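# Put the blue foam block, or else the cardboard box, in the tote

## Task

Check the floor of this room for a blue foam block. If one is there, place it in the tote near the door. If there is none, place the cardboard box in that tote. The object must sit fully inside the tote with nothing sticking out past its rim. It must stay there without the robot holding it. The robot must not tip over or be left leaning at the end.

## Robot and tools

Robot: a Hello Robot Stretch 3 with a single arm. It has a two-wheel base 0.33 m long and 0.34 m wide, a lift that slides up a mast, and a telescoping arm that reaches out to the robot's right side. The base cannot drive sideways. To bring the gripper forward or back, drive the base. On-the-spot turns pivot about the point midway between the wheels, 0.05 m behind the front edge. With the arm pulled in and the wrist folded, a turn sweeps a 0.28 m radius; an unfolded level wrist reaches beyond that. Cameras: head_camera and nav_camera are on the head and both follow head_pan_rad and head_tilt_rad. wrist_camera is on the gripper.

Frames: the base frame has its origin on the floor between the drive wheels, x forward, y left, z up. hand_pose is reported in it, at the point where closed fingertips meet. The odometry frame is the base frame as it stood at the start. Heading is positive to the left, from -3.142 to 3.142.

execute_actions takes "actions", a list run in order; an empty list only returns the current state and images. Each action may hold "robot", "steps" (integer 1 to 450 control steps at 30 per second, default 1) and "until". {"steps": n} alone waits. "robot" is one command, a list of up to 8 commands run one after another, or {"stop": true}, which brakes everything and clears the queue. A command may hold:
- "base": exactly one of {"translate_m": d}, a straight drive of d metres from where the base is when this command begins (positive forward, |d| up to 1), or {"rotate_rad": d}, a turn in place by d radians (positive is counter-clockwise seen from above, |d| up to 3.2). Both are offsets, not poses.
- "joints": absolute targets keyed by name; unnamed joints keep their current target. lift_m 0 to 1.1 m (arm height); arm_m 0 to 0.52 m (extension); wrist_yaw_rad -1.345 to 4.42 (0 along the arm, positive swings toward the front, 3.0 folded over the base); wrist_pitch_rad -1.57 to 0.451 (negative tips fingers down); wrist_roll_rad -2.911 to 2.911; gripper_m -0.089 to 0.179 (bigger is wider; the real fingertip gap is about 0.007 less when nearly shut, 0.025 less when fully open, zero below 0.007); head_pan_rad -3.953 to 1.73 (positive left, -1.57 looks along the arm); head_tilt_rad -1.53 to 0.419 (negative down).
- "contact_limits": {"arm_m": effort percent 1 to 100}, the effort at which the arm motion halts; smaller is softer, too small halts immediately. It stays until arm_m's next command.
In a list, an item may instead be {"pause_s": seconds, up to 15}. A later command starts only when everything in the previous one ended "done" ("off_target" is also accepted for gripper and base); otherwise the rest is dropped. Any new command acts immediately, overrides named joints and discards an older queue. Motions keep going between calls and during your thinking.
"until" stops an action early. {"robot": {"status": "ended"}} waits until nothing reports "moving" and no queue runs; pair it with steps 450. Fields can also be compared, e.g. {"robot": {"lift_m": [">", 0.3]}}, with =, !=, <, <=, >, >=; statuses accept a word or ["!=", "moving"]. {"any": {"status": "ended"}} fires when any one motion or queue finishes. Numbers compare as printed (three decimals; base values four). An invalid call is rejected entirely.

zoom_image: "camera" (head_camera, nav_camera or wrist_camera) and "region" [x0, y0, x1, y1] in pixels of that camera's last image, top-left is origin, at most 504 by 504.

finished_scene: "scene", the integer number of the scene being closed. Irreversible; the goal must hold afterward. Let every motion finish first, since a final brake may stop things short.

Results: base_status gives progress, e.g. translate_m done so far of the goal. joint_status per joint: moving, done, off_target (came to rest short, may still push), contact_stop (lift or arm hit something and went slack until its next command), time_out, stopped, not_commanded, torque_fault (a wrist servo shut off for 10 s; it is limp and refuses goals). measured_speeds are encoder speeds. refusals, queue (idle, running, done, dropped, stopped) and queue_left track commands; lines starting refused:, dropped: or replaced: explain them, counting from 0. robot.on_its_own appears when the robot changed a goal itself, a joint is slack or off, a motor rests under load, or base_tilt drifts 3 degrees or more from its start. lidar_m: 12 distances in 30-degree sectors, first straight ahead, going counter-clockwise, from a plane 0.17 m high; "-" means nothing seen. wrist_depth_mm and head_depth_mm: 7x7 grids of median depth. motor_effort: percent per motor, peak in brackets; positive pushes toward higher values. Neither gripper_m nor "done" proves you hold something: check the cameras.

Gripping: command gripper_m below the object's width; lower squeezes harder but a stall guard may ease off. To let go, open at least 0.02 above the touch value.

Cautions: the base is fast only when lift_m is under 0.30, arm_m under 0.03 and wrist_yaw_rad above 2.54. Fold or unfold the wrist only with lift_m 0.32 to 0.95, wrist_pitch_rad -0.4 and roll near 0; once folded the lift may go down to 0.25. With yaw below -0.4, keep pitch at -0.5 or lower. Pushing against something rigid with the gripper above about 0.45 m can tip the robot, more so on a repeated push or with a raised contact limit. Do not drive while gripping or pressing on something fixed. If it snags while driving (backward is worst), reverse the last move in small steps; if tilted, free the gripper and lower lift_m to about 0.2. Avoid drops, slams and hard shoves. Loose items may occasionally get nudged.

Each tool is called as name(argument=value, ...), one argument or row to a line, values as JSON.

## Session

execute_actions(
  actions=[],
)

Scene clock: 0.00 s.
robot.base_odometry: x=+0.000 y=+0.000 heading=+0.000 (m, m, rad; robot's odometry frame)
robot.turned_by_wheels: +0.000 (rad since the last result)
robot.turned_by_imu: +0.000 (rad since the last result)
robot.base_tilt: forward=+1.1 right=+0.5 (deg)
robot.lidar_m: 0.90 0.90 1.08 1.29 1.54 0.94 0.84 0.84 1.00 1.86 2.18 1.02
robot.head_depth_mm: 924 922 918 923 926 926 928 / 905 902 904 903 906 908 906 / 886 881 887 887 889 889 890 / 866 865 865 869 867 871 870 / 848 848 848 850 852 855 853 / 831 831 834 834 834 837 835 / 814 816 816 818 820 820 822
robot.base_status: not_commanded
robot.joint_positions: lift_m=+0.307 arm_m=+0.002 wrist_yaw_rad=+2.973 wrist_pitch_rad=-0.331 wrist_roll_rad=+0.011 gripper_m=+0.037 head_pan_rad=-0.002 head_tilt_rad=+0.003
robot.joint_goals: lift_m=+0.307 arm_m=+0.002 wrist_yaw_rad=+2.973 wrist_pitch_rad=-0.331 wrist_roll_rad=+0.011 gripper_m=+0.037 head_pan_rad=-0.002 head_tilt_rad=+0.003
robot.joint_status: lift_m=not_commanded arm_m=not_commanded wrist_yaw_rad=not_commanded wrist_pitch_rad=not_commanded wrist_roll_rad=not_commanded gripper_m=not_commanded head_pan_rad=not_commanded head_tilt_rad=not_commanded
robot.measured_speeds: translate_m=+0.000 rotate_rad=+0.000 lift_m=+0.000 arm_m=+0.000 wrist_yaw_rad=+0.000 wrist_pitch_rad=+0.000 wrist_roll_rad=+0.000 head_pan_rad=+0.000 head_tilt_rad=+0.000
robot: refusals=0 queue=idle queue_left=0
robot.motor_effort: left_wheel=+0 right_wheel=+1 lift_m=+23 arm_m=+0 wrist_yaw_rad=+0 wrist_pitch_rad=+6 wrist_roll_rad=+0 gripper_m=+0 head_pan_rad=+0 head_tilt_rad=+2 (%)
robot.hand_pose: x=+0.0180 y=+0.0841 z=+0.3398 quat_wxyz=(+0.175, +0.708, +0.057, +0.681) (m; robot's base frame)
robot.wrist_depth_mm: - - - - - 963 769 / - - - - - - 776 / - - - - - - 807 / 837 825 816 827 808 812 769 / 654 656 - 657 683 658 658 / 546 551 - 549 527 550 547 / 470 480 - - 466 468 473
pictures: head_camera (sideways: a quarter turn clockwise sets it upright), nav_camera (sideways: a quarter turn counterclockwise sets it upright), wrist_camera
Images, in order (width x height): head_camera 896x504, nav_camera 672x504, wrist_camera 644x364.

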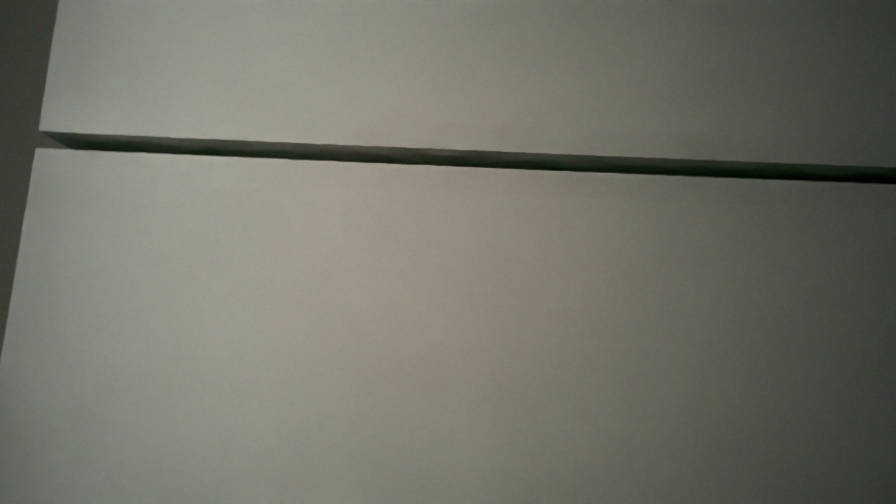

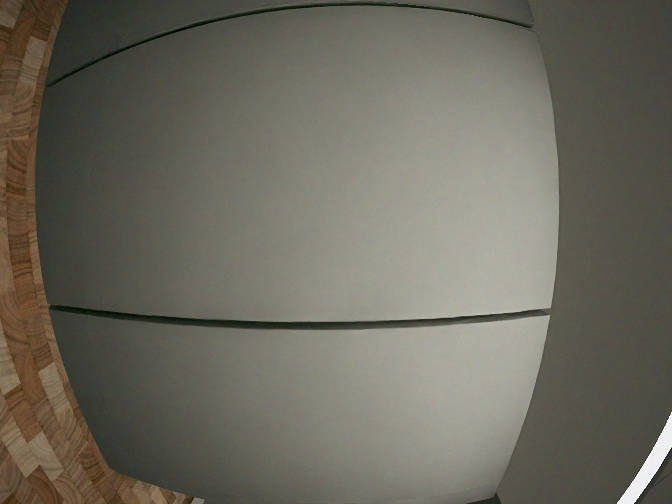

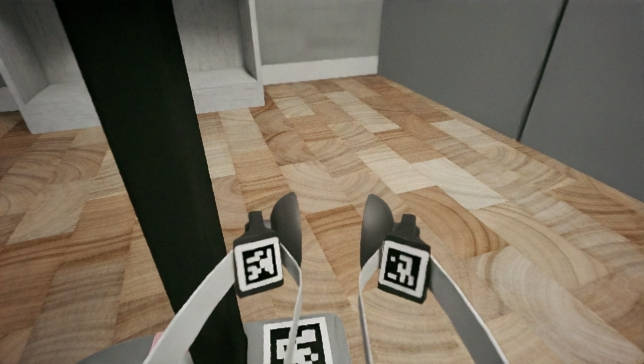

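Let me look around.

execute_actions(
  actions=[
    {"robot":{"joints":{"head_pan_rad":1.5,"head_tilt_rad":-0.6}},"steps":200,"until":{"robot":{"status":"ended"}}},
  ],
)

execute_actions(
  actions=[
    {"robot":{"joints":{"head_pan_rad":-1.5,"head_tilt_rad":-0.6}},"steps":200,"until":{"robot":{"status":"ended"}}},
  ],
)

execute_actions(
  actions=[
    {"robot":{"joints":{"head_pan_rad":-3.1,"head_tilt_rad":-0.6}},"steps":200,"until":{"robot":{"status":"ended"}}},
  ],
)

Scene clock: 1.90 s.
robot.base_odometry: x=+0.000 y=+0.000 heading=+0.000 (m, m, rad; robot's odometry frame)
robot.turned_by_wheels: +0.000 (rad since the last result)
robot.turned_by_imu: +0.000 (rad since the last result)
robot.base_tilt: forward=+1.1 right=+0.6 (deg)
robot.lidar_m: 0.90 0.90 1.08 1.28 1.53 0.94 0.84 0.84 1.00 1.85 2.18 1.02
robot.head_depth_mm: 1425 1531 1584 1649 1669 1466 1232 / 1423 1578 1777 1985 1794 1457 1230 / 1384 1536 1731 1995 1784 1451 1223 / 1357 1502 1685 1909 1775 1447 1223 / 1320 1402 1560 1660 1692 1443 1223 / 1297 1378 1533 1646 1662 1444 1212 / 1266 1346 1495 1562 1646 1436 1246
robot.base_status: not_commanded
robot.joint_positions: lift_m=+0.307 arm_m=+0.002 wrist_yaw_rad=+2.973 wrist_pitch_rad=-0.331 wrist_roll_rad=+0.011 gripper_m=+0.037 head_pan_rad=+1.493 head_tilt_rad=-0.592
robot.joint_goals: lift_m=+0.307 arm_m=+0.002 wrist_yaw_rad=+2.973 wrist_pitch_rad=-0.331 wrist_roll_rad=+0.011 gripper_m=+0.037 head_pan_rad=+1.500 head_tilt_rad=-0.600
robot.joint_status: lift_m=not_commanded arm_m=not_commanded wrist_yaw_rad=not_commanded wrist_pitch_rad=not_commanded wrist_roll_rad=not_commanded gripper_m=not_commanded head_pan_rad=done head_tilt_rad=done
robot.measured_speeds: translate_m=+0.000 rotate_rad=+0.000 lift_m=+0.000 arm_m=+0.000 wrist_yaw_rad=+0.000 wrist_pitch_rad=+0.000 wrist_roll_rad=+0.000 head_pan_rad=+0.000 head_tilt_rad=+0.000
robot: refusals=0 queue=done queue_left=0
robot.motor_effort: left_wheel=+0(0) right_wheel=+1(0) lift_m=+23(23) arm_m=+0(0) wrist_yaw_rad=-1(0) wrist_pitch_rad=+6(7) wrist_roll_rad=+0(0) gripper_m=-1(0) head_pan_rad=+3(43) head_tilt_rad=-2(24) (%)
robot.hand_pose: x=+0.0180 y=+0.0841 z=+0.3398 quat_wxyz=(+0.175, +0.708, +0.057, +0.681) (m; robot's base frame)
robot.wrist_depth_mm: - - - - - 977 770 / - - - - - - 777 / - - - - - - 806 / 827 818 808 806 823 825 782 / 657 664 - 647 683 649 647 / 547 555 - 548 527 554 547 / 472 484 - - 470 475 471
pictures: head_camera (sideways: a quarter turn clockwise sets it upright), nav_camera (sideways: a quarter turn counterclockwise sets it upright), wrist_camera
Images, in order (width x height): head_camera 896x504, nav_camera 672x504, wrist_camera 644x364.

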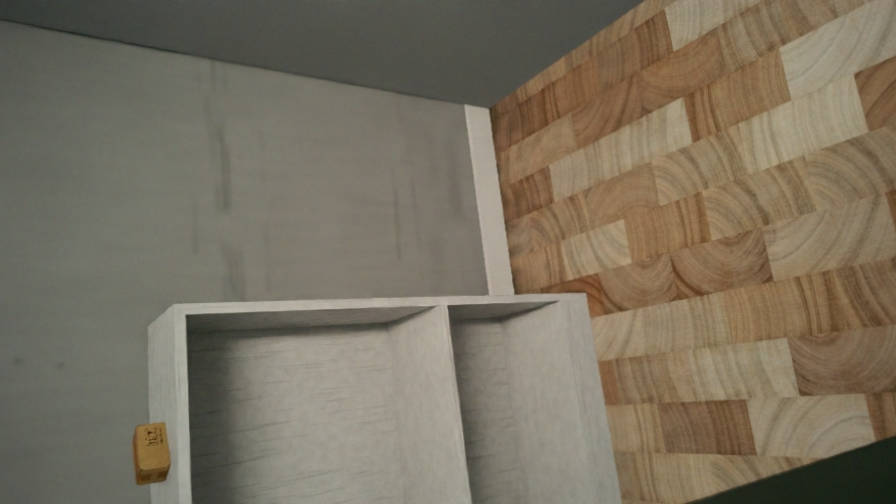

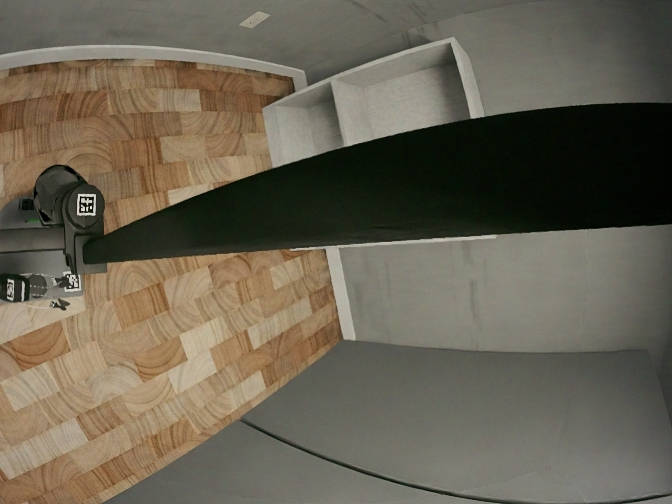

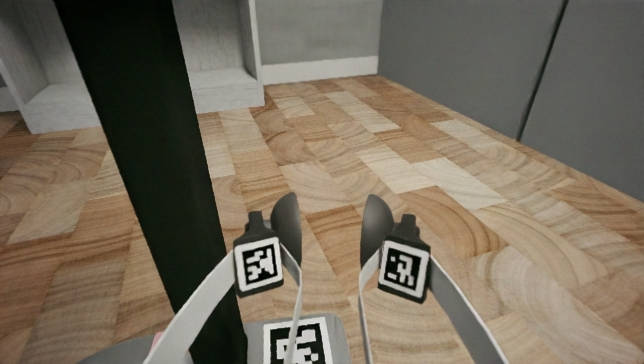

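Scene clock: 3.93 s.
robot.base_odometry: x=+0.000 y=+0.000 heading=+0.000 (m, m, rad; robot's odometry frame)
robot.turned_by_wheels: +0.000 (rad since the last result)
robot.turned_by_imu: +0.000 (rad since the last result)
robot.base_tilt: forward=+1.1 right=+0.4 (deg)
robot.lidar_m: 0.90 0.91 1.08 1.29 1.53 0.94 0.84 0.84 1.00 1.86 2.18 1.01
robot.head_depth_mm: 1854 1980 1990 2017 1805 1466 1230 / 1861 2091 2338 2317 1786 1462 1229 / 1831 2035 2275 2316 1777 1453 1226 / 1832 2032 2268 2327 1789 1450 1221 / 1806 2012 2237 2288 1774 1445 1225 / 1799 1977 2223 2285 1767 1442 1220 / 1797 1976 2226 2281 1772 1444 1220
robot.base_status: not_commanded
robot.joint_positions: lift_m=+0.307 arm_m=+0.002 wrist_yaw_rad=+2.973 wrist_pitch_rad=-0.331 wrist_roll_rad=+0.011 gripper_m=+0.037 head_pan_rad=-1.493 head_tilt_rad=-0.592
robot.joint_goals: lift_m=+0.307 arm_m=+0.002 wrist_yaw_rad=+2.973 wrist_pitch_rad=-0.331 wrist_roll_rad=+0.011 gripper_m=+0.037 head_pan_rad=-1.500 head_tilt_rad=-0.600
robot.joint_status: lift_m=not_commanded arm_m=not_commanded wrist_yaw_rad=not_commanded wrist_pitch_rad=not_commanded wrist_roll_rad=not_commanded gripper_m=not_commanded head_pan_rad=done head_tilt_rad=done
robot.measured_speeds: translate_m=+0.000 rotate_rad=+0.000 lift_m=+0.000 arm_m=+0.000 wrist_yaw_rad=+0.000 wrist_pitch_rad=+0.000 wrist_roll_rad=+0.000 head_pan_rad=+0.000 head_tilt_rad=+0.000
robot: refusals=0 queue=done queue_left=0
robot.motor_effort: left_wheel=+0(0) right_wheel=+0(1) lift_m=+24(24) arm_m=+0(0) wrist_yaw_rad=-1(0) wrist_pitch_rad=+6(7) wrist_roll_rad=+0(0) gripper_m=+0(1) head_pan_rad=-4(44) head_tilt_rad=-3(3) (%)
robot.hand_pose: x=+0.0180 y=+0.0841 z=+0.3398 quat_wxyz=(+0.175, +0.708, +0.057, +0.681) (m; robot's base frame)
robot.wrist_depth_mm: - - - - - 971 756 / - - - - - - 781 / - - - - - - 804 / 820 811 834 816 817 815 780 / 657 658 - 664 688 653 657 / 553 552 - 544 532 545 552 / 473 486 - - 465 470 465
pictures: head_camera (sideways: a quarter turn clockwise sets it upright), nav_camera (sideways: a quarter turn counterclockwise sets it upright), wrist_camera
Images, in order (width x height): head_camera 896x504, nav_camera 672x504, wrist_camera 644x364.

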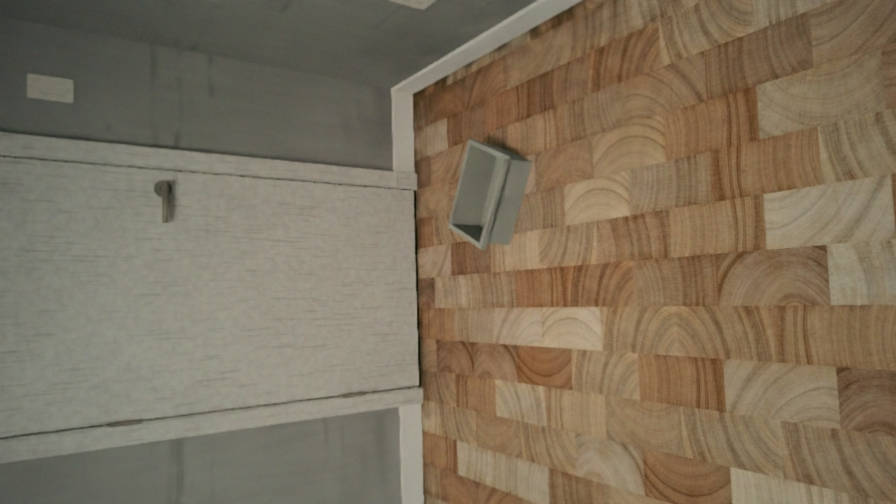

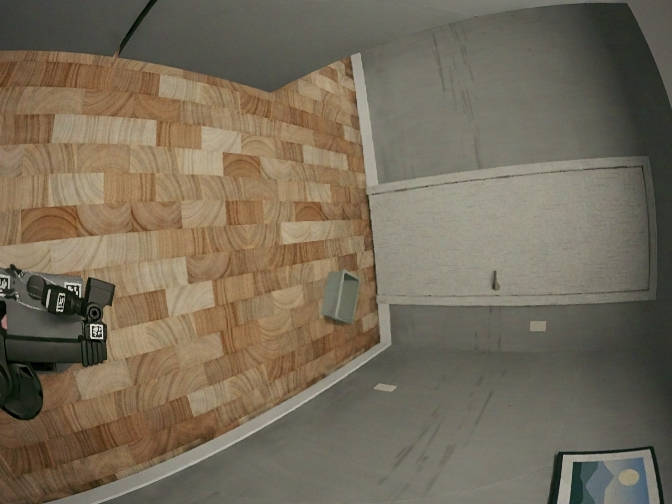

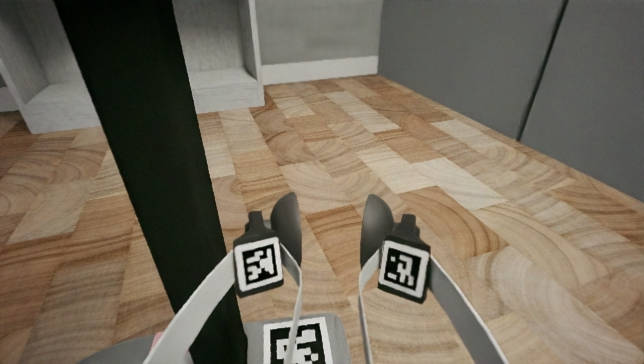

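Scene clock: 5.30 s.
robot.base_odometry: x=+0.000 y=+0.000 heading=+0.000 (m, m, rad; robot's odometry frame)
robot.turned_by_wheels: +0.000 (rad since the last result)
robot.turned_by_imu: +0.000 (rad since the last result)
robot.base_tilt: forward=+1.1 right=+0.6 (deg)
robot.lidar_m: 0.90 0.90 1.08 1.28 1.53 0.94 0.84 0.84 1.00 1.85 2.18 1.01
robot.head_depth_mm: 709 788 888 1010 1183 1379 1231 / 701 778 872 994 1161 1352 1225 / 693 766 862 982 1145 1344 1221 / 687 759 849 965 1118 1333 1226 / 679 750 839 952 1105 1307 1222 / 672 743 827 942 1078 1279 1220 / 664 735 819 925 1063 1255 1216
robot.base_status: not_commanded
robot.joint_positions: lift_m=+0.307 arm_m=+0.002 wrist_yaw_rad=+2.973 wrist_pitch_rad=-0.331 wrist_roll_rad=+0.011 gripper_m=+0.037 head_pan_rad=-3.093 head_tilt_rad=-0.592
robot.joint_goals: lift_m=+0.307 arm_m=+0.002 wrist_yaw_rad=+2.973 wrist_pitch_rad=-0.331 wrist_roll_rad=+0.011 gripper_m=+0.037 head_pan_rad=-3.100 head_tilt_rad=-0.600
robot.joint_status: lift_m=not_commanded arm_m=not_commanded wrist_yaw_rad=not_commanded wrist_pitch_rad=not_commanded wrist_roll_rad=not_commanded gripper_m=not_commanded head_pan_rad=done head_tilt_rad=done
robot.measured_speeds: translate_m=+0.000 rotate_rad=+0.000 lift_m=+0.000 arm_m=+0.000 wrist_yaw_rad=+0.000 wrist_pitch_rad=+0.000 wrist_roll_rad=+0.000 head_pan_rad=+0.000 head_tilt_rad=+0.000
robot: refusals=0 queue=done queue_left=0
robot.motor_effort: left_wheel=+0(0) right_wheel=+1(1) lift_m=+24(23) arm_m=+0(0) wrist_yaw_rad=+0(1) wrist_pitch_rad=+6(6) wrist_roll_rad=+1(0) gripper_m=+0(0) head_pan_rad=-3(46) head_tilt_rad=-2(2) (%)
robot.hand_pose: x=+0.0180 y=+0.0841 z=+0.3398 quat_wxyz=(+0.175, +0.708, +0.057, +0.681) (m; robot's base frame)
robot.wrist_depth_mm: - - - - - 973 760 / - - - - - - 781 / - - - - - - 812 / 827 817 823 820 810 825 772 / 665 668 - 670 696 654 647 / 556 552 - 548 523 553 543 / 472 485 - - 473 464 473
pictures: head_camera (sideways: a quarter turn clockwise sets it upright), nav_camera (sideways: a quarter turn counterclockwise sets it upright), wrist_camera
Images, in order (width x height): head_camera 896x504, nav_camera 672x504, wrist_camera 644x364.

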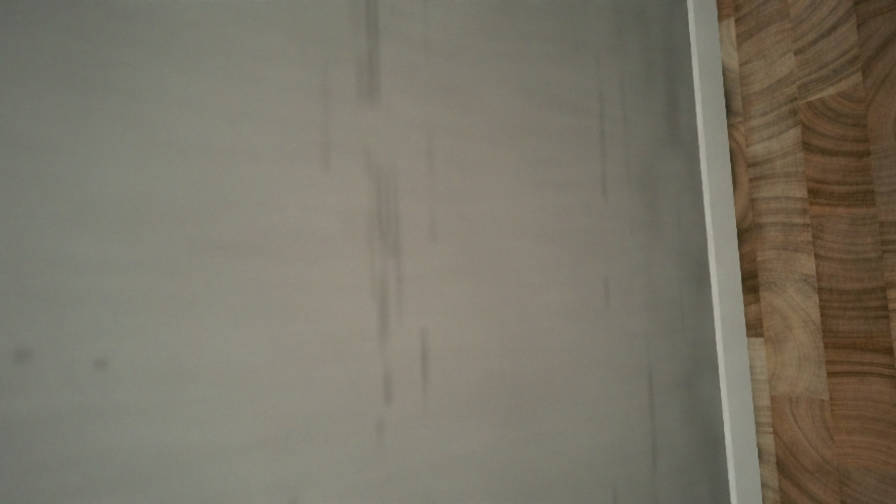

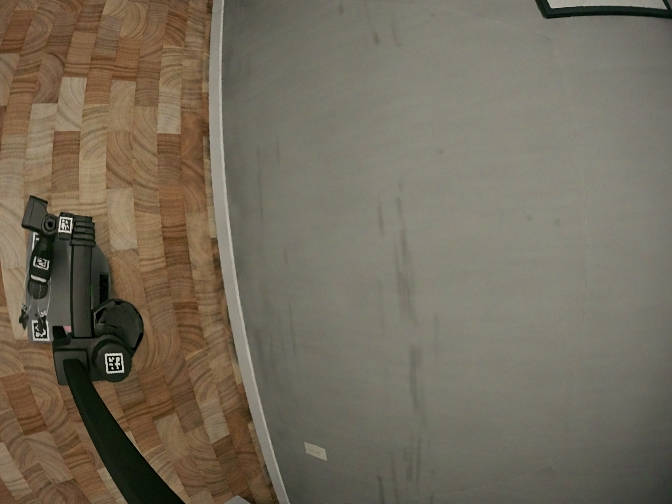

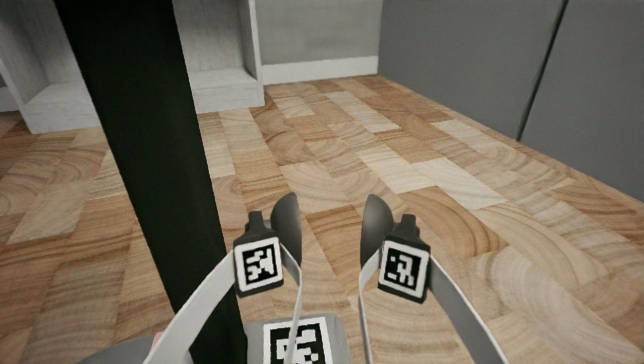

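execute_actions(
  actions=[
    {"robot":{"joints":{"head_pan_rad":-0.8,"head_tilt_rad":-0.6}},"steps":200,"until":{"robot":{"status":"ended"}}},
  ],
)

execute_actions(
  actions=[
    {"robot":{"joints":{"head_pan_rad":0.4,"head_tilt_rad":-1.0}},"steps":200,"until":{"robot":{"status":"ended"}}},
  ],
)

Scene clock: 7.40 s.
robot.base_odometry: x=+0.000 y=+0.000 heading=+0.000 (m, m, rad; robot's odometry frame)
robot.turned_by_wheels: +0.000 (rad since the last result)
robot.turned_by_imu: +0.000 (rad since the last result)
robot.base_tilt: forward=+1.1 right=+0.6 (deg)
robot.lidar_m: 0.90 0.90 1.08 1.29 1.54 0.94 0.84 0.84 1.00 1.85 2.18 1.02
robot.head_depth_mm: 1877 2036 2217 2296 1793 1465 1232 / 1984 2158 2378 2324 1787 1462 1228 / 2093 2287 2549 2340 1788 1458 1223 / 2213 2444 2748 2219 1792 1451 1225 / 1150 1263 1394 1559 1673 1451 1222 / 1030 1105 1215 1335 1485 1451 1223 / 924 995 1076 1171 1284 1367 1225
robot.base_status: not_commanded
robot.joint_positions: lift_m=+0.307 arm_m=+0.002 wrist_yaw_rad=+2.973 wrist_pitch_rad=-0.331 wrist_roll_rad=+0.011 gripper_m=+0.037 head_pan_rad=-0.807 head_tilt_rad=-0.592
robot.joint_goals: lift_m=+0.307 arm_m=+0.002 wrist_yaw_rad=+2.973 wrist_pitch_rad=-0.331 wrist_roll_rad=+0.011 gripper_m=+0.037 head_pan_rad=-0.800 head_tilt_rad=-0.600
robot.joint_status: lift_m=not_commanded arm_m=not_commanded wrist_yaw_rad=not_commanded wrist_pitch_rad=not_commanded wrist_roll_rad=not_commanded gripper_m=not_commanded head_pan_rad=done head_tilt_rad=done
robot.measured_speeds: translate_m=+0.000 rotate_rad=+0.000 lift_m=+0.000 arm_m=+0.000 wrist_yaw_rad=+0.000 wrist_pitch_rad=+0.000 wrist_roll_rad=+0.000 head_pan_rad=+0.000 head_tilt_rad=+0.000
robot: refusals=0 queue=done queue_left=0
robot.motor_effort: left_wheel=+0(0) right_wheel=+1(0) lift_m=+24(24) arm_m=+0(0) wrist_yaw_rad=+0(0) wrist_pitch_rad=+6(7) wrist_roll_rad=+0(0) gripper_m=+1(1) head_pan_rad=+4(43) head_tilt_rad=-2(2) (%)
robot.hand_pose: x=+0.0180 y=+0.0841 z=+0.3398 quat_wxyz=(+0.175, +0.708, +0.057, +0.681) (m; robot's base frame)
robot.wrist_depth_mm: - - - - - 987 760 / - - - - - - 776 / - - - - - - 806 / 818 797 830 812 808 815 770 / 662 664 - 663 686 656 663 / 547 549 - 545 526 545 544 / 472 485 - - 472 474 472
pictures: head_camera (sideways: a quarter turn clockwise sets it upright), nav_camera (sideways: a quarter turn counterclockwise sets it upright), wrist_camera
Images, in order (width x height): head_camera 896x504, nav_camera 672x504, wrist_camera 644x364.

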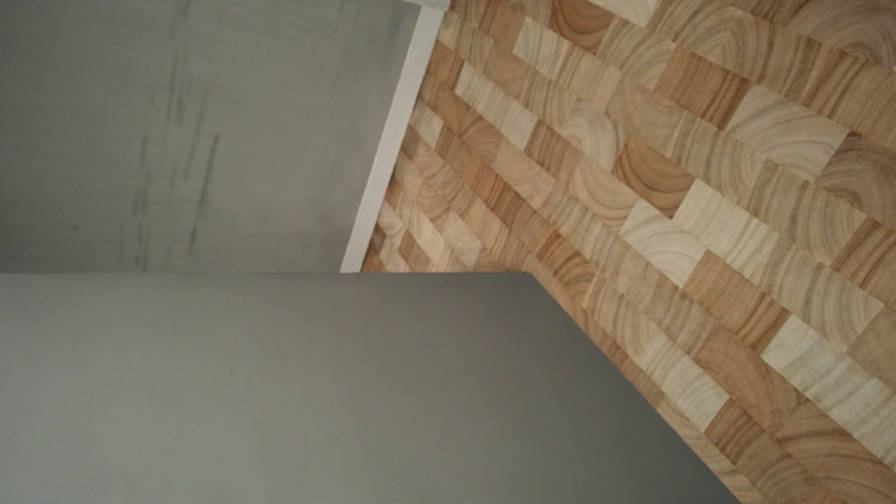

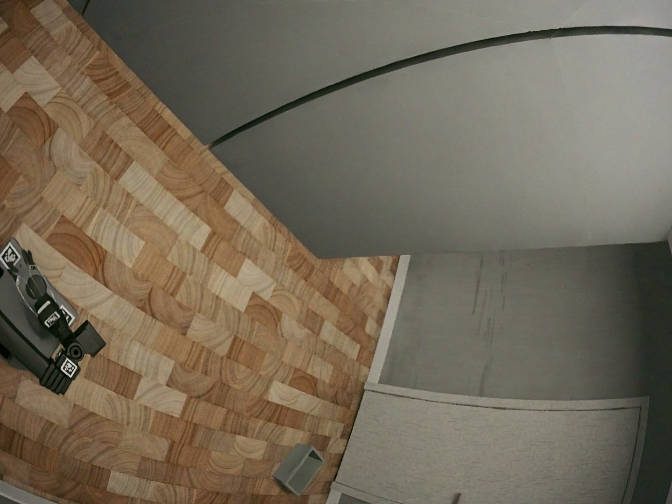

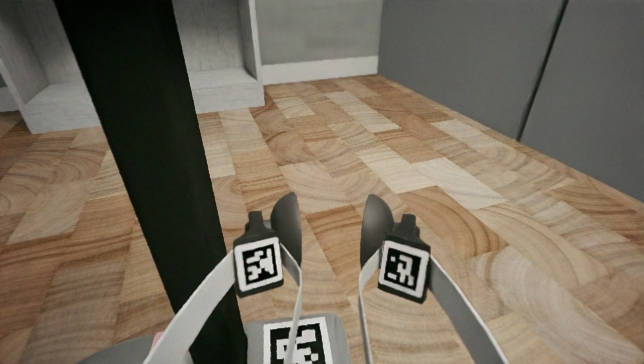

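Scene clock: 8.60 s.
robot.base_odometry: x=+0.000 y=+0.000 heading=+0.000 (m, m, rad; robot's odometry frame)
robot.turned_by_wheels: +0.000 (rad since the last result)
robot.turned_by_imu: +0.000 (rad since the last result)
robot.base_tilt: forward=+1.1 right=+0.5 (deg)
robot.lidar_m: 0.90 0.90 1.08 1.29 1.53 0.94 0.84 0.84 1.00 1.86 2.17 1.02
robot.head_depth_mm: 776 909 1098 1400 1347 1206 1099 / 796 933 1136 1448 1348 1207 1094 / 815 960 1180 1457 1352 1210 1097 / 834 991 1221 1472 1350 1209 1108 / 859 1026 1276 1505 1347 1205 1125 / 881 1055 1324 1532 1348 1210 1104 / 909 1097 1398 1526 1354 1207 1094
robot.base_status: not_commanded
robot.joint_positions: lift_m=+0.307 arm_m=+0.002 wrist_yaw_rad=+2.973 wrist_pitch_rad=-0.331 wrist_roll_rad=+0.011 gripper_m=+0.037 head_pan_rad=+0.393 head_tilt_rad=-0.987
robot.joint_goals: lift_m=+0.307 arm_m=+0.002 wrist_yaw_rad=+2.973 wrist_pitch_rad=-0.331 wrist_roll_rad=+0.011 gripper_m=+0.037 head_pan_rad=+0.400 head_tilt_rad=-1.000
robot.joint_status: lift_m=not_commanded arm_m=not_commanded wrist_yaw_rad=not_commanded wrist_pitch_rad=not_commanded wrist_roll_rad=not_commanded gripper_m=not_commanded head_pan_rad=done head_tilt_rad=done
robot.measured_speeds: translate_m=+0.000 rotate_rad=+0.000 lift_m=+0.000 arm_m=+0.000 wrist_yaw_rad=+0.000 wrist_pitch_rad=+0.000 wrist_roll_rad=+0.000 head_pan_rad=+0.000 head_tilt_rad=+0.000
robot: refusals=0 queue=done queue_left=0
robot.motor_effort: left_wheel=+0(0) right_wheel=+0(0) lift_m=+24(23) arm_m=+0(0) wrist_yaw_rad=-1(1) wrist_pitch_rad=+7(6) wrist_roll_rad=+0(0) gripper_m=+0(1) head_pan_rad=+4(45) head_tilt_rad=-4(23) (%)
robot.hand_pose: x=+0.0180 y=+0.0841 z=+0.3398 quat_wxyz=(+0.175, +0.708, +0.057, +0.681) (m; robot's base frame)
robot.wrist_depth_mm: - - - - - 958 754 / - - - - - - 769 / - - - - - - 795 / 812 813 816 820 830 813 770 / 653 660 - 655 674 664 658 / 549 556 - 548 532 543 548 / 469 487 - - 470 471 468
pictures: head_camera (sideways: a quarter turn clockwise sets it upright), nav_camera (sideways: a quarter turn counterclockwise sets it upright), wrist_camera
Images, in order (width x height): head_camera 896x504, nav_camera 672x504, wrist_camera 644x364.

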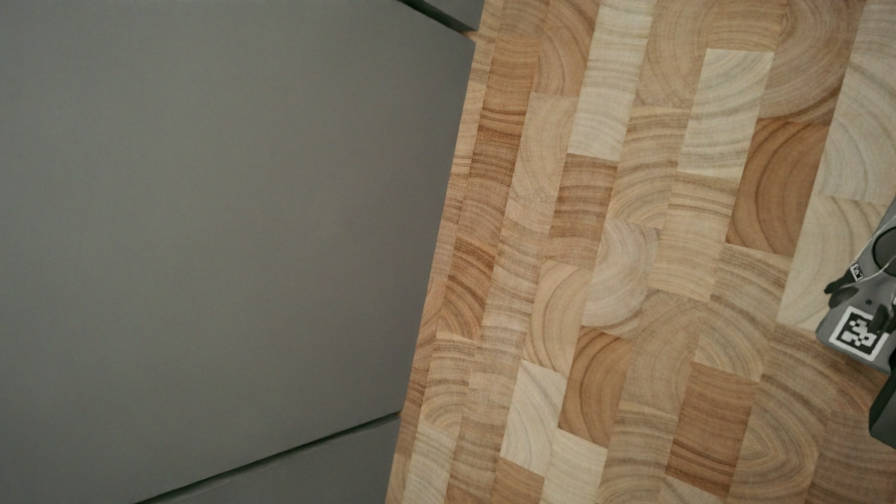

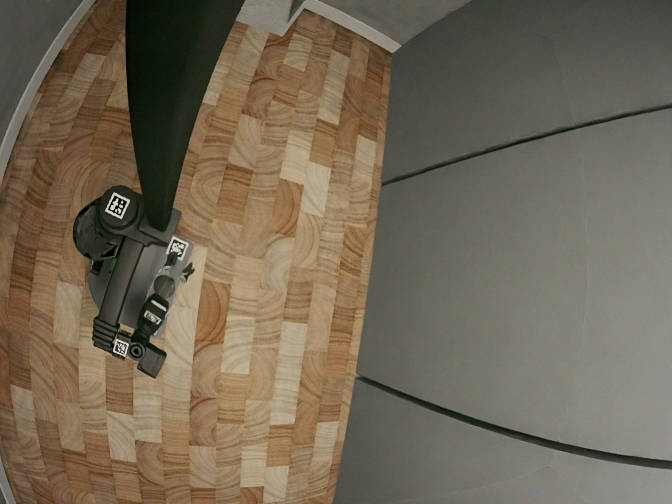

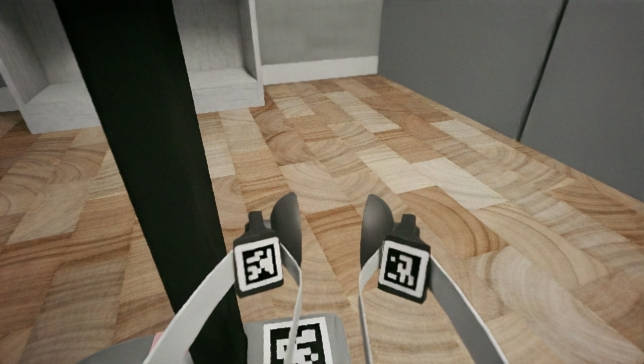

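execute_actions(
  actions=[
    {"robot":[{"joints":{"lift_m":0.28,"head_pan_rad":1.2,"head_tilt_rad":-0.7}},{"base":{"rotate_rad":-1.36}},{"base":{"translate_m":1.0}}],"steps":450,"until":{"robot":{"status":"ended"}}},
  ],
)

Scene clock: 17.63 s.
robot.base_odometry: x=+0.209 y=-0.978 heading=-1.360 (m, m, rad; robot's odometry frame)
robot.turned_by_wheels: -1.360 (rad since the last result)
robot.turned_by_imu: -1.377 (rad since the last result)
robot.base_tilt: forward=+1.0 right=+0.5 (deg)
robot.lidar_m: 1.17 1.21 1.69 0.90 0.93 1.28 2.28 1.19 0.87 0.84 0.87 1.19
robot.head_depth_mm: 1697 1783 1900 1929 1623 1357 1172 / 2013 2152 2297 1997 1618 1360 1169 / 2438 2703 2601 1985 1605 1355 1167 / 3222 3294 2605 1989 1606 1353 1163 / 790 885 1001 1149 1383 1352 1164 / 737 825 932 1080 1286 1351 1164 / 714 795 899 1033 1214 1342 1160
robot.base_status: done (translate_m +1.0000 of +1.0000)
robot.joint_positions: lift_m=+0.280 arm_m=+0.002 wrist_yaw_rad=+2.973 wrist_pitch_rad=-0.332 wrist_roll_rad=+0.011 gripper_m=+0.037 head_pan_rad=+1.193 head_tilt_rad=-0.704
robot.joint_goals: lift_m=+0.280 arm_m=+0.002 wrist_yaw_rad=+2.973 wrist_pitch_rad=-0.332 wrist_roll_rad=+0.011 gripper_m=+0.037 head_pan_rad=+1.200 head_tilt_rad=-0.700
robot.joint_status: lift_m=done arm_m=not_commanded wrist_yaw_rad=not_commanded wrist_pitch_rad=not_commanded wrist_roll_rad=not_commanded gripper_m=not_commanded head_pan_rad=done head_tilt_rad=done
robot.measured_speeds: translate_m=+0.000 rotate_rad=+0.000 lift_m=+0.000 arm_m=+0.000 wrist_yaw_rad=+0.000 wrist_pitch_rad=+0.000 wrist_roll_rad=+0.000 head_pan_rad=+0.000 head_tilt_rad=+0.000
robot: refusals=0 queue=done queue_left=0
robot.motor_effort: left_wheel=+2(10) right_wheel=-2(8) lift_m=+20(23) arm_m=+0(0) wrist_yaw_rad=+0(0) wrist_pitch_rad=+7(7) wrist_roll_rad=+0(0) gripper_m=+0(0) head_pan_rad=+3(44) head_tilt_rad=+2(19) (%)
robot.hand_pose: x=+0.0180 y=+0.0840 z=+0.3127 quat_wxyz=(+0.176, +0.708, +0.057, +0.681) (m; robot's base frame)
robot.wrist_depth_mm: 769 - 794 832 - - - / 831 - 902 905 - - - / 891 - 938 964 - - - / 787 764 772 772 786 756 773 / 623 620 - 619 642 606 612 / 522 520 - 516 505 517 508 / 457 - - - 437 440 440
pictures: head_camera (sideways: a quarter turn clockwise sets it upright), nav_camera (sideways: a quarter turn counterclockwise sets it upright), wrist_camera
Images, in order (width x height): head_camera 896x504, nav_camera 672x504, wrist_camera 644x364.

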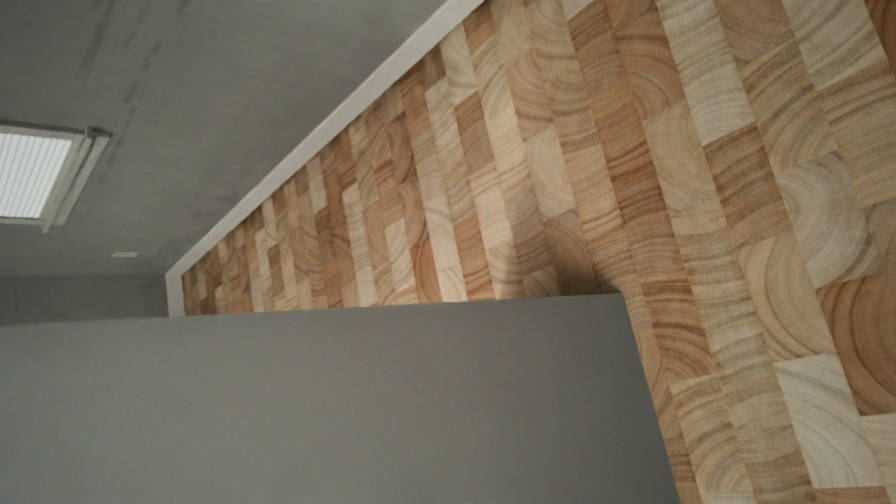

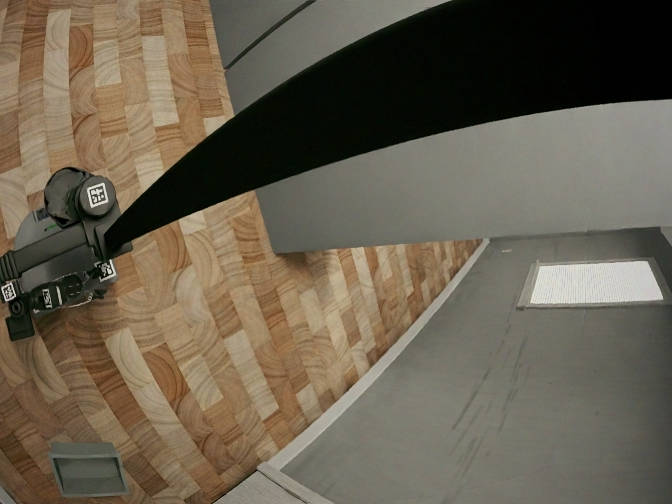

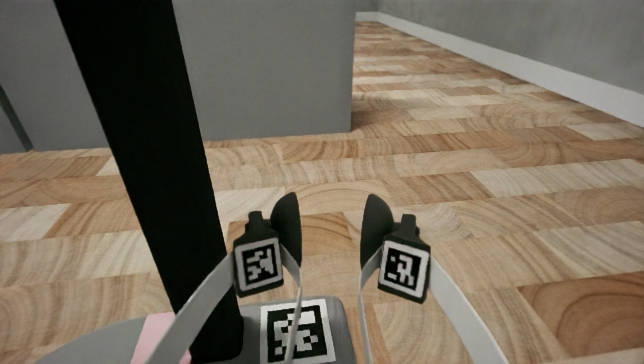

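execute_actions(
  actions=[
    {"robot":{"base":{"translate_m":0.42},"joints":{"head_pan_rad":1.57,"head_tilt_rad":-0.5}},"steps":450,"until":{"robot":{"status":"ended"}}},
  ],
)

Scene clock: 21.17 s.
robot.base_odometry: x=+0.297 y=-1.389 heading=-1.360 (m, m, rad; robot's odometry frame)
robot.turned_by_wheels: +0.000 (rad since the last result)
robot.turned_by_imu: +0.001 (rad since the last result)
robot.base_tilt: forward=+1.1 right=+0.5 (deg)
robot.lidar_m: 0.74 0.77 1.09 0.92 0.93 1.28 2.71 1.19 0.87 0.84 0.87 0.77
robot.head_depth_mm: 2703 2579 2504 2408 1984 1563 1293 / 3318 3557 3606 2691 1961 1567 1294 / 3318 3590 3891 2690 1965 1555 1284 / 3305 3571 3833 2648 1966 1546 1281 / 3261 3493 3343 1447 1534 1462 1282 / 755 824 898 986 1114 1278 1280 / 738 808 890 989 1120 1270 -
robot.base_status: done (translate_m +0.4200 of +0.4200)
robot.joint_positions: lift_m=+0.280 arm_m=+0.002 wrist_yaw_rad=+2.973 wrist_pitch_rad=-0.332 wrist_roll_rad=+0.011 gripper_m=+0.037 head_pan_rad=+1.563 head_tilt_rad=-0.507
robot.joint_goals: lift_m=+0.280 arm_m=+0.002 wrist_yaw_rad=+2.973 wrist_pitch_rad=-0.332 wrist_roll_rad=+0.011 gripper_m=+0.037 head_pan_rad=+1.570 head_tilt_rad=-0.500
robot.joint_status: lift_m=done arm_m=not_commanded wrist_yaw_rad=not_commanded wrist_pitch_rad=not_commanded wrist_roll_rad=not_commanded gripper_m=not_commanded head_pan_rad=done head_tilt_rad=done
robot.measured_speeds: translate_m=+0.000 rotate_rad=+0.000 lift_m=+0.000 arm_m=+0.000 wrist_yaw_rad=+0.000 wrist_pitch_rad=+0.000 wrist_roll_rad=+0.000 head_pan_rad=+0.000 head_tilt_rad=+0.000
robot: refusals=0 queue=done queue_left=0
robot.motor_effort: left_wheel=+1(9) right_wheel=-2(7) lift_m=+20(21) arm_m=+0(0) wrist_yaw_rad=-1(0) wrist_pitch_rad=+7(7) wrist_roll_rad=+0(0) gripper_m=+0(1) head_pan_rad=+3(31) head_tilt_rad=+3(16) (%)
robot.hand_pose: x=+0.0180 y=+0.0840 z=+0.3126 quat_wxyz=(+0.176, +0.708, +0.057, +0.681) (m; robot's base frame)
robot.wrist_depth_mm: 769 - - - - - 736 / 809 - - - - - 769 / 885 - - - - 964 785 / 786 756 767 783 777 781 730 / 618 615 - 621 643 606 613 / 516 519 - 512 497 514 515 / 456 - - - 439 439 439
pictures: head_camera (sideways: a quarter turn clockwise sets it upright), nav_camera (sideways: a quarter turn counterclockwise sets it upright), wrist_camera
Images, in order (width x height): head_camera 896x504, nav_camera 672x504, wrist_camera 644x364.

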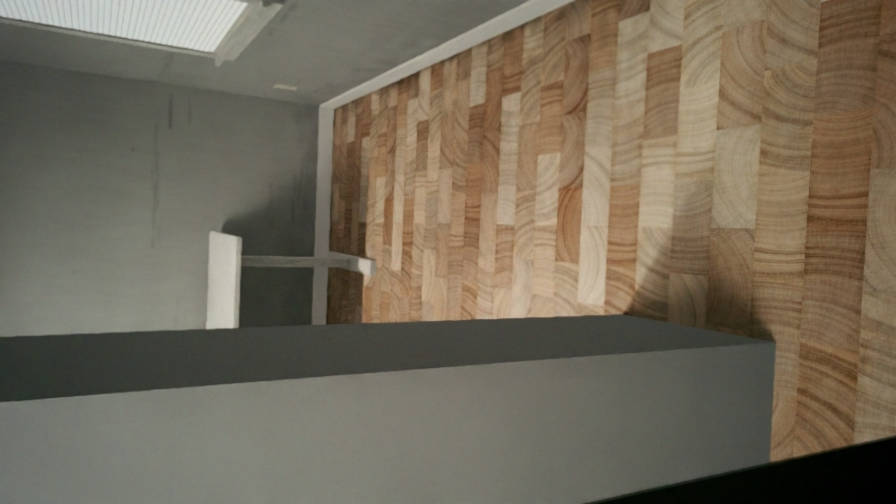

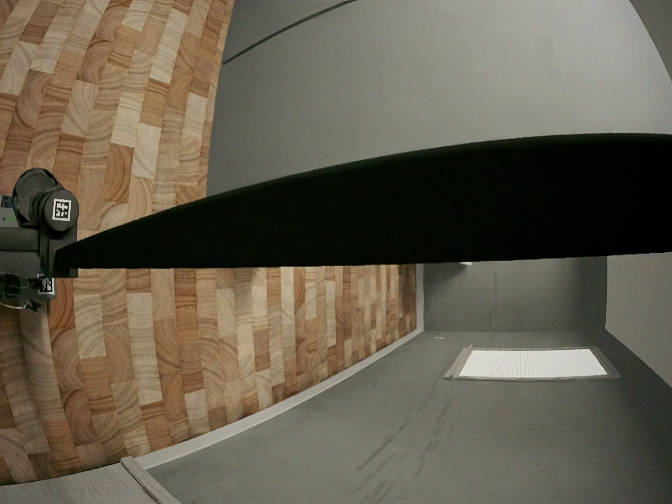

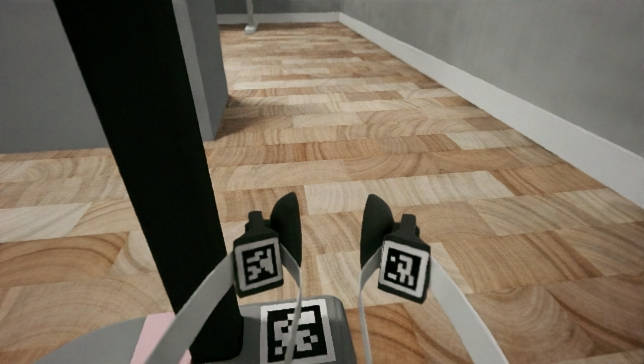

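execute_actions(
  actions=[
    {"robot":[{"base":{"translate_m":0.28},"joints":{"head_pan_rad":1.0,"head_tilt_rad":-0.6}},{"base":{"rotate_rad":1.57}},{"base":{"translate_m":1.0}},{"base":{"translate_m":0.8}}],"steps":450,"until":{"robot":{"status":"ended"}}},
  ],
)

Scene clock: 36.40 s.
robot.base_odometry: x=+2.116 y=-1.287 heading=+0.210 (m, m, rad; robot's odometry frame)
robot.turned_by_wheels: +1.570 (rad since the last result)
robot.turned_by_imu: +1.594 (rad since the last result)
robot.base_tilt: forward=+1.0 right=+0.5 (deg)
robot.lidar_m: 1.70 1.70 2.39 2.34 0.66 0.68 1.81 0.69 0.51 0.49 0.51 0.70
robot.head_depth_mm: 2424 2461 2683 2322 1798 1460 1235 / 2755 2852 3009 2328 1795 1454 1224 / 3145 3427 3290 2327 1790 1450 1228 / 3188 3479 3293 2312 1777 1450 1225 / 3006 3312 3086 2299 1785 1445 1219 / 2859 3109 3247 2302 1773 1444 1222 / 2707 2989 3125 2292 1772 1439 1216
robot.base_status: done (translate_m +0.8000 of +0.8000)
robot.joint_positions: lift_m=+0.280 arm_m=+0.002 wrist_yaw_rad=+2.973 wrist_pitch_rad=-0.332 wrist_roll_rad=+0.011 gripper_m=+0.037 head_pan_rad=+1.007 head_tilt_rad=-0.593
robot.joint_goals: lift_m=+0.280 arm_m=+0.002 wrist_yaw_rad=+2.973 wrist_pitch_rad=-0.332 wrist_roll_rad=+0.011 gripper_m=+0.037 head_pan_rad=+1.000 head_tilt_rad=-0.600
robot.joint_status: lift_m=done arm_m=not_commanded wrist_yaw_rad=not_commanded wrist_pitch_rad=not_commanded wrist_roll_rad=not_commanded gripper_m=not_commanded head_pan_rad=done head_tilt_rad=done
robot.measured_speeds: translate_m=+0.000 rotate_rad=+0.000 lift_m=+0.000 arm_m=+0.000 wrist_yaw_rad=+0.000 wrist_pitch_rad=+0.000 wrist_roll_rad=+0.000 head_pan_rad=+0.000 head_tilt_rad=+0.000
robot: refusals=0 queue=done queue_left=0
robot.motor_effort: left_wheel=-2(8) right_wheel=+3(13) lift_m=+20(20) arm_m=+0(0) wrist_yaw_rad=+0(0) wrist_pitch_rad=+7(7) wrist_roll_rad=+0(0) gripper_m=-1(1) head_pan_rad=-4(39) head_tilt_rad=-2(10) (%)
robot.hand_pose: x=+0.0180 y=+0.0840 z=+0.3126 quat_wxyz=(+0.176, +0.708, +0.057, +0.681) (m; robot's base frame)
robot.wrist_depth_mm: - - - - - - - / - - - - - - - / 843 - - - - - - / 679 764 778 777 776 761 761 / 595 625 - 621 636 617 614 / 520 515 - 517 492 515 511 / 454 - - - 441 436 440
pictures: head_camera (sideways: a quarter turn clockwise sets it upright), nav_camera (sideways: a quarter turn counterclockwise sets it upright), wrist_camera
Images, in order (width x height): head_camera 896x504, nav_camera 672x504, wrist_camera 644x364.

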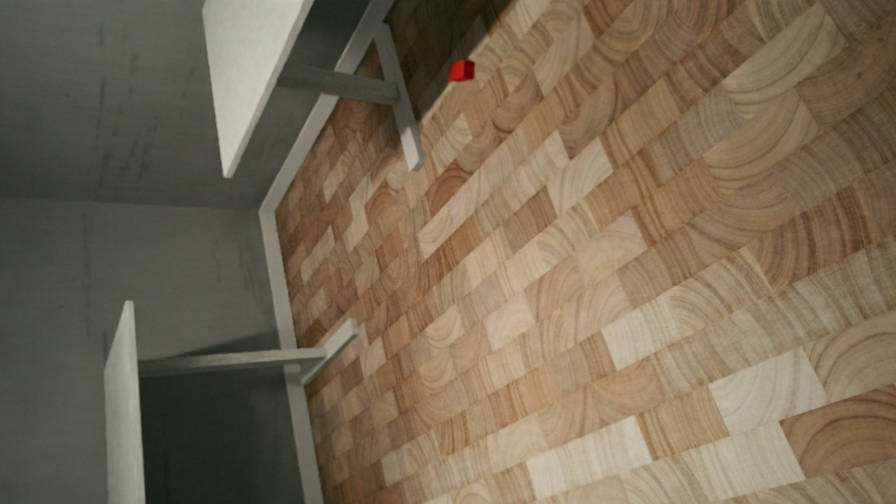

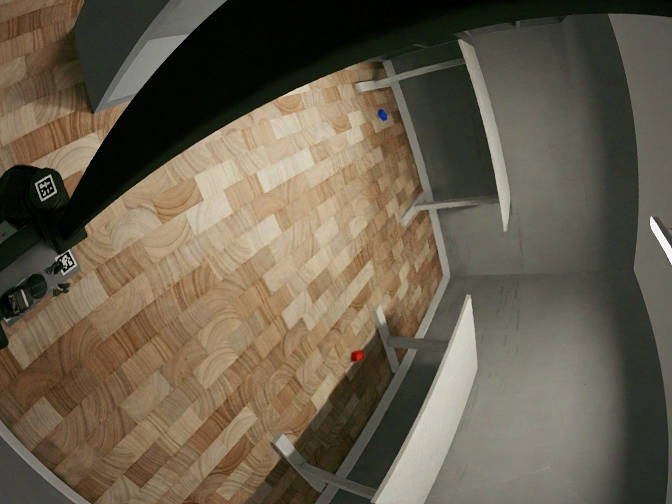

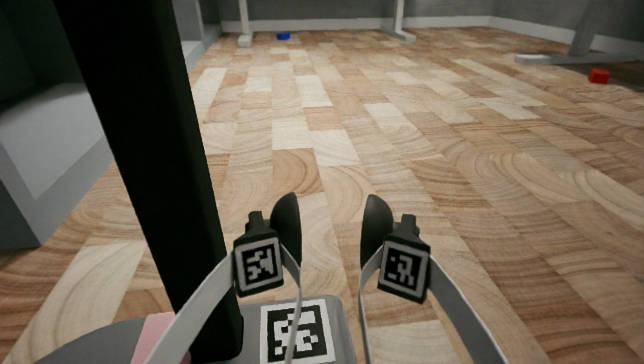

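A blue object under the far desk. Look closer.

execute_actions(
  actions=[
    {"robot":{"joints":{"head_pan_rad":1.45,"head_tilt_rad":-0.5}},"steps":450,"until":{"robot":{"status":"ended"}}},
  ],
)

Scene clock: 37.43 s.
robot.base_odometry: x=+2.116 y=-1.287 heading=+0.210 (m, m, rad; robot's odometry frame)
robot.turned_by_wheels: +0.000 (rad since the last result)
robot.turned_by_imu: +0.000 (rad since the last result)
robot.base_tilt: forward=+1.1 right=+0.5 (deg)
robot.lidar_m: 1.70 1.71 2.39 2.33 0.66 0.68 1.81 0.69 0.51 0.49 0.51 0.71
robot.head_depth_mm: 2841 3029 3372 2726 1976 1561 1288 / 2795 2988 3314 2679 1970 1558 1285 / 2792 2966 3386 2692 1956 1551 1283 / 2774 2942 3354 2665 1954 1547 1279 / 2747 2959 3293 2646 1950 1551 1286 / 2746 2941 3191 2515 1949 1534 1277 / 1929 2028 2196 2160 1723 1528 1272
robot.base_status: done (translate_m +0.8000 of +0.8000)
robot.joint_positions: lift_m=+0.280 arm_m=+0.002 wrist_yaw_rad=+2.973 wrist_pitch_rad=-0.332 wrist_roll_rad=+0.011 gripper_m=+0.037 head_pan_rad=+1.443 head_tilt_rad=-0.508
robot.joint_goals: lift_m=+0.280 arm_m=+0.002 wrist_yaw_rad=+2.973 wrist_pitch_rad=-0.332 wrist_roll_rad=+0.011 gripper_m=+0.037 head_pan_rad=+1.450 head_tilt_rad=-0.500
robot.joint_status: lift_m=done arm_m=not_commanded wrist_yaw_rad=not_commanded wrist_pitch_rad=not_commanded wrist_roll_rad=not_commanded gripper_m=not_commanded head_pan_rad=done head_tilt_rad=done
robot.measured_speeds: translate_m=+0.000 rotate_rad=+0.000 lift_m=+0.000 arm_m=+0.000 wrist_yaw_rad=+0.000 wrist_pitch_rad=+0.000 wrist_roll_rad=+0.000 head_pan_rad=+0.000 head_tilt_rad=+0.000
robot: refusals=0 queue=done queue_left=0
robot.motor_effort: left_wheel=-3(3) right_wheel=+3(3) lift_m=+21(22) arm_m=+0(0) wrist_yaw_rad=+0(0) wrist_pitch_rad=+7(7) wrist_roll_rad=+0(0) gripper_m=-1(1) head_pan_rad=+4(34) head_tilt_rad=+4(11) (%)
robot.hand_pose: x=+0.0180 y=+0.0840 z=+0.3126 quat_wxyz=(+0.176, +0.708, +0.057, +0.681) (m; robot's base frame)
robot.wrist_depth_mm: - - - - - - - / - - - - - - - / 881 - - - - - - / 673 758 773 777 773 776 761 / 597 623 - 620 651 613 623 / 520 512 - 513 497 516 512 / 457 - - - 437 440 433
pictures: head_camera (sideways: a quarter turn clockwise sets it upright), nav_camera (sideways: a quarter turn counterclockwise sets it upright), wrist_camera
Images, in order (width x height): head_camera 896x504, nav_camera 672x504, wrist_camera 644x364.

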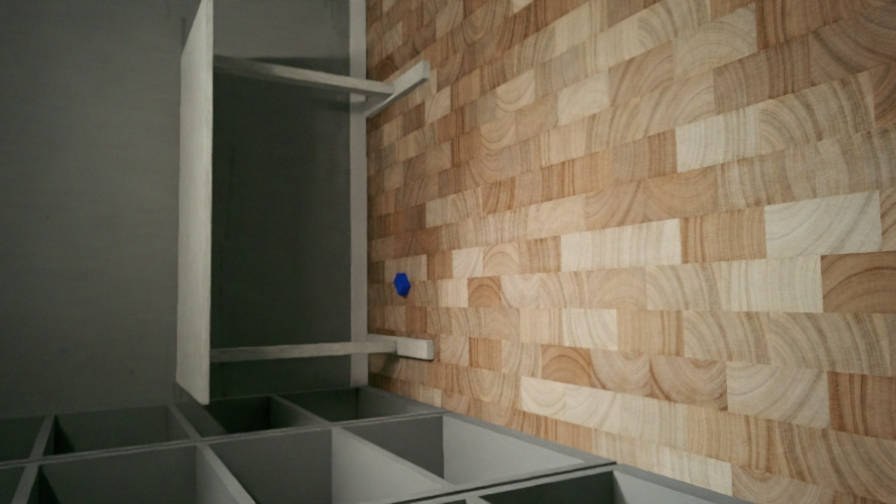

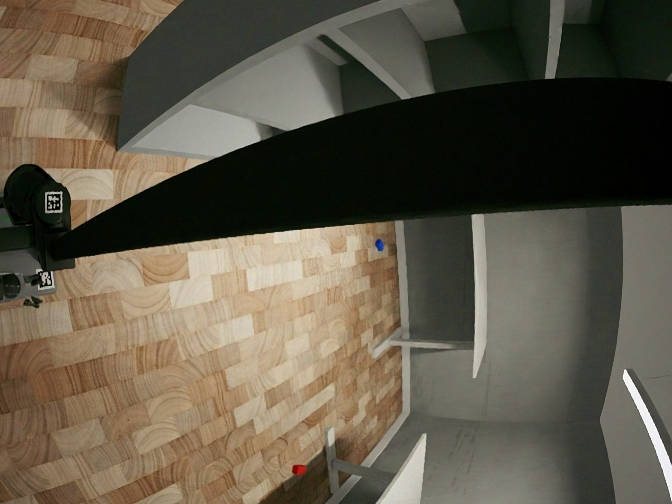

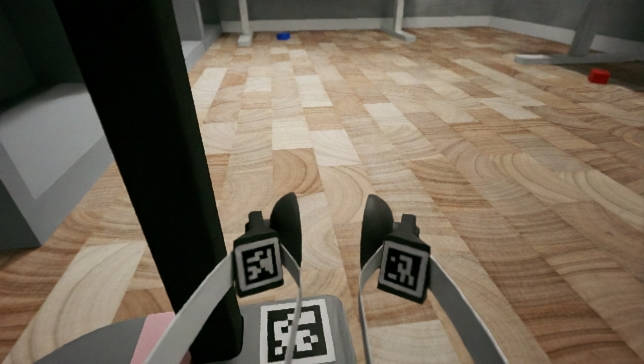

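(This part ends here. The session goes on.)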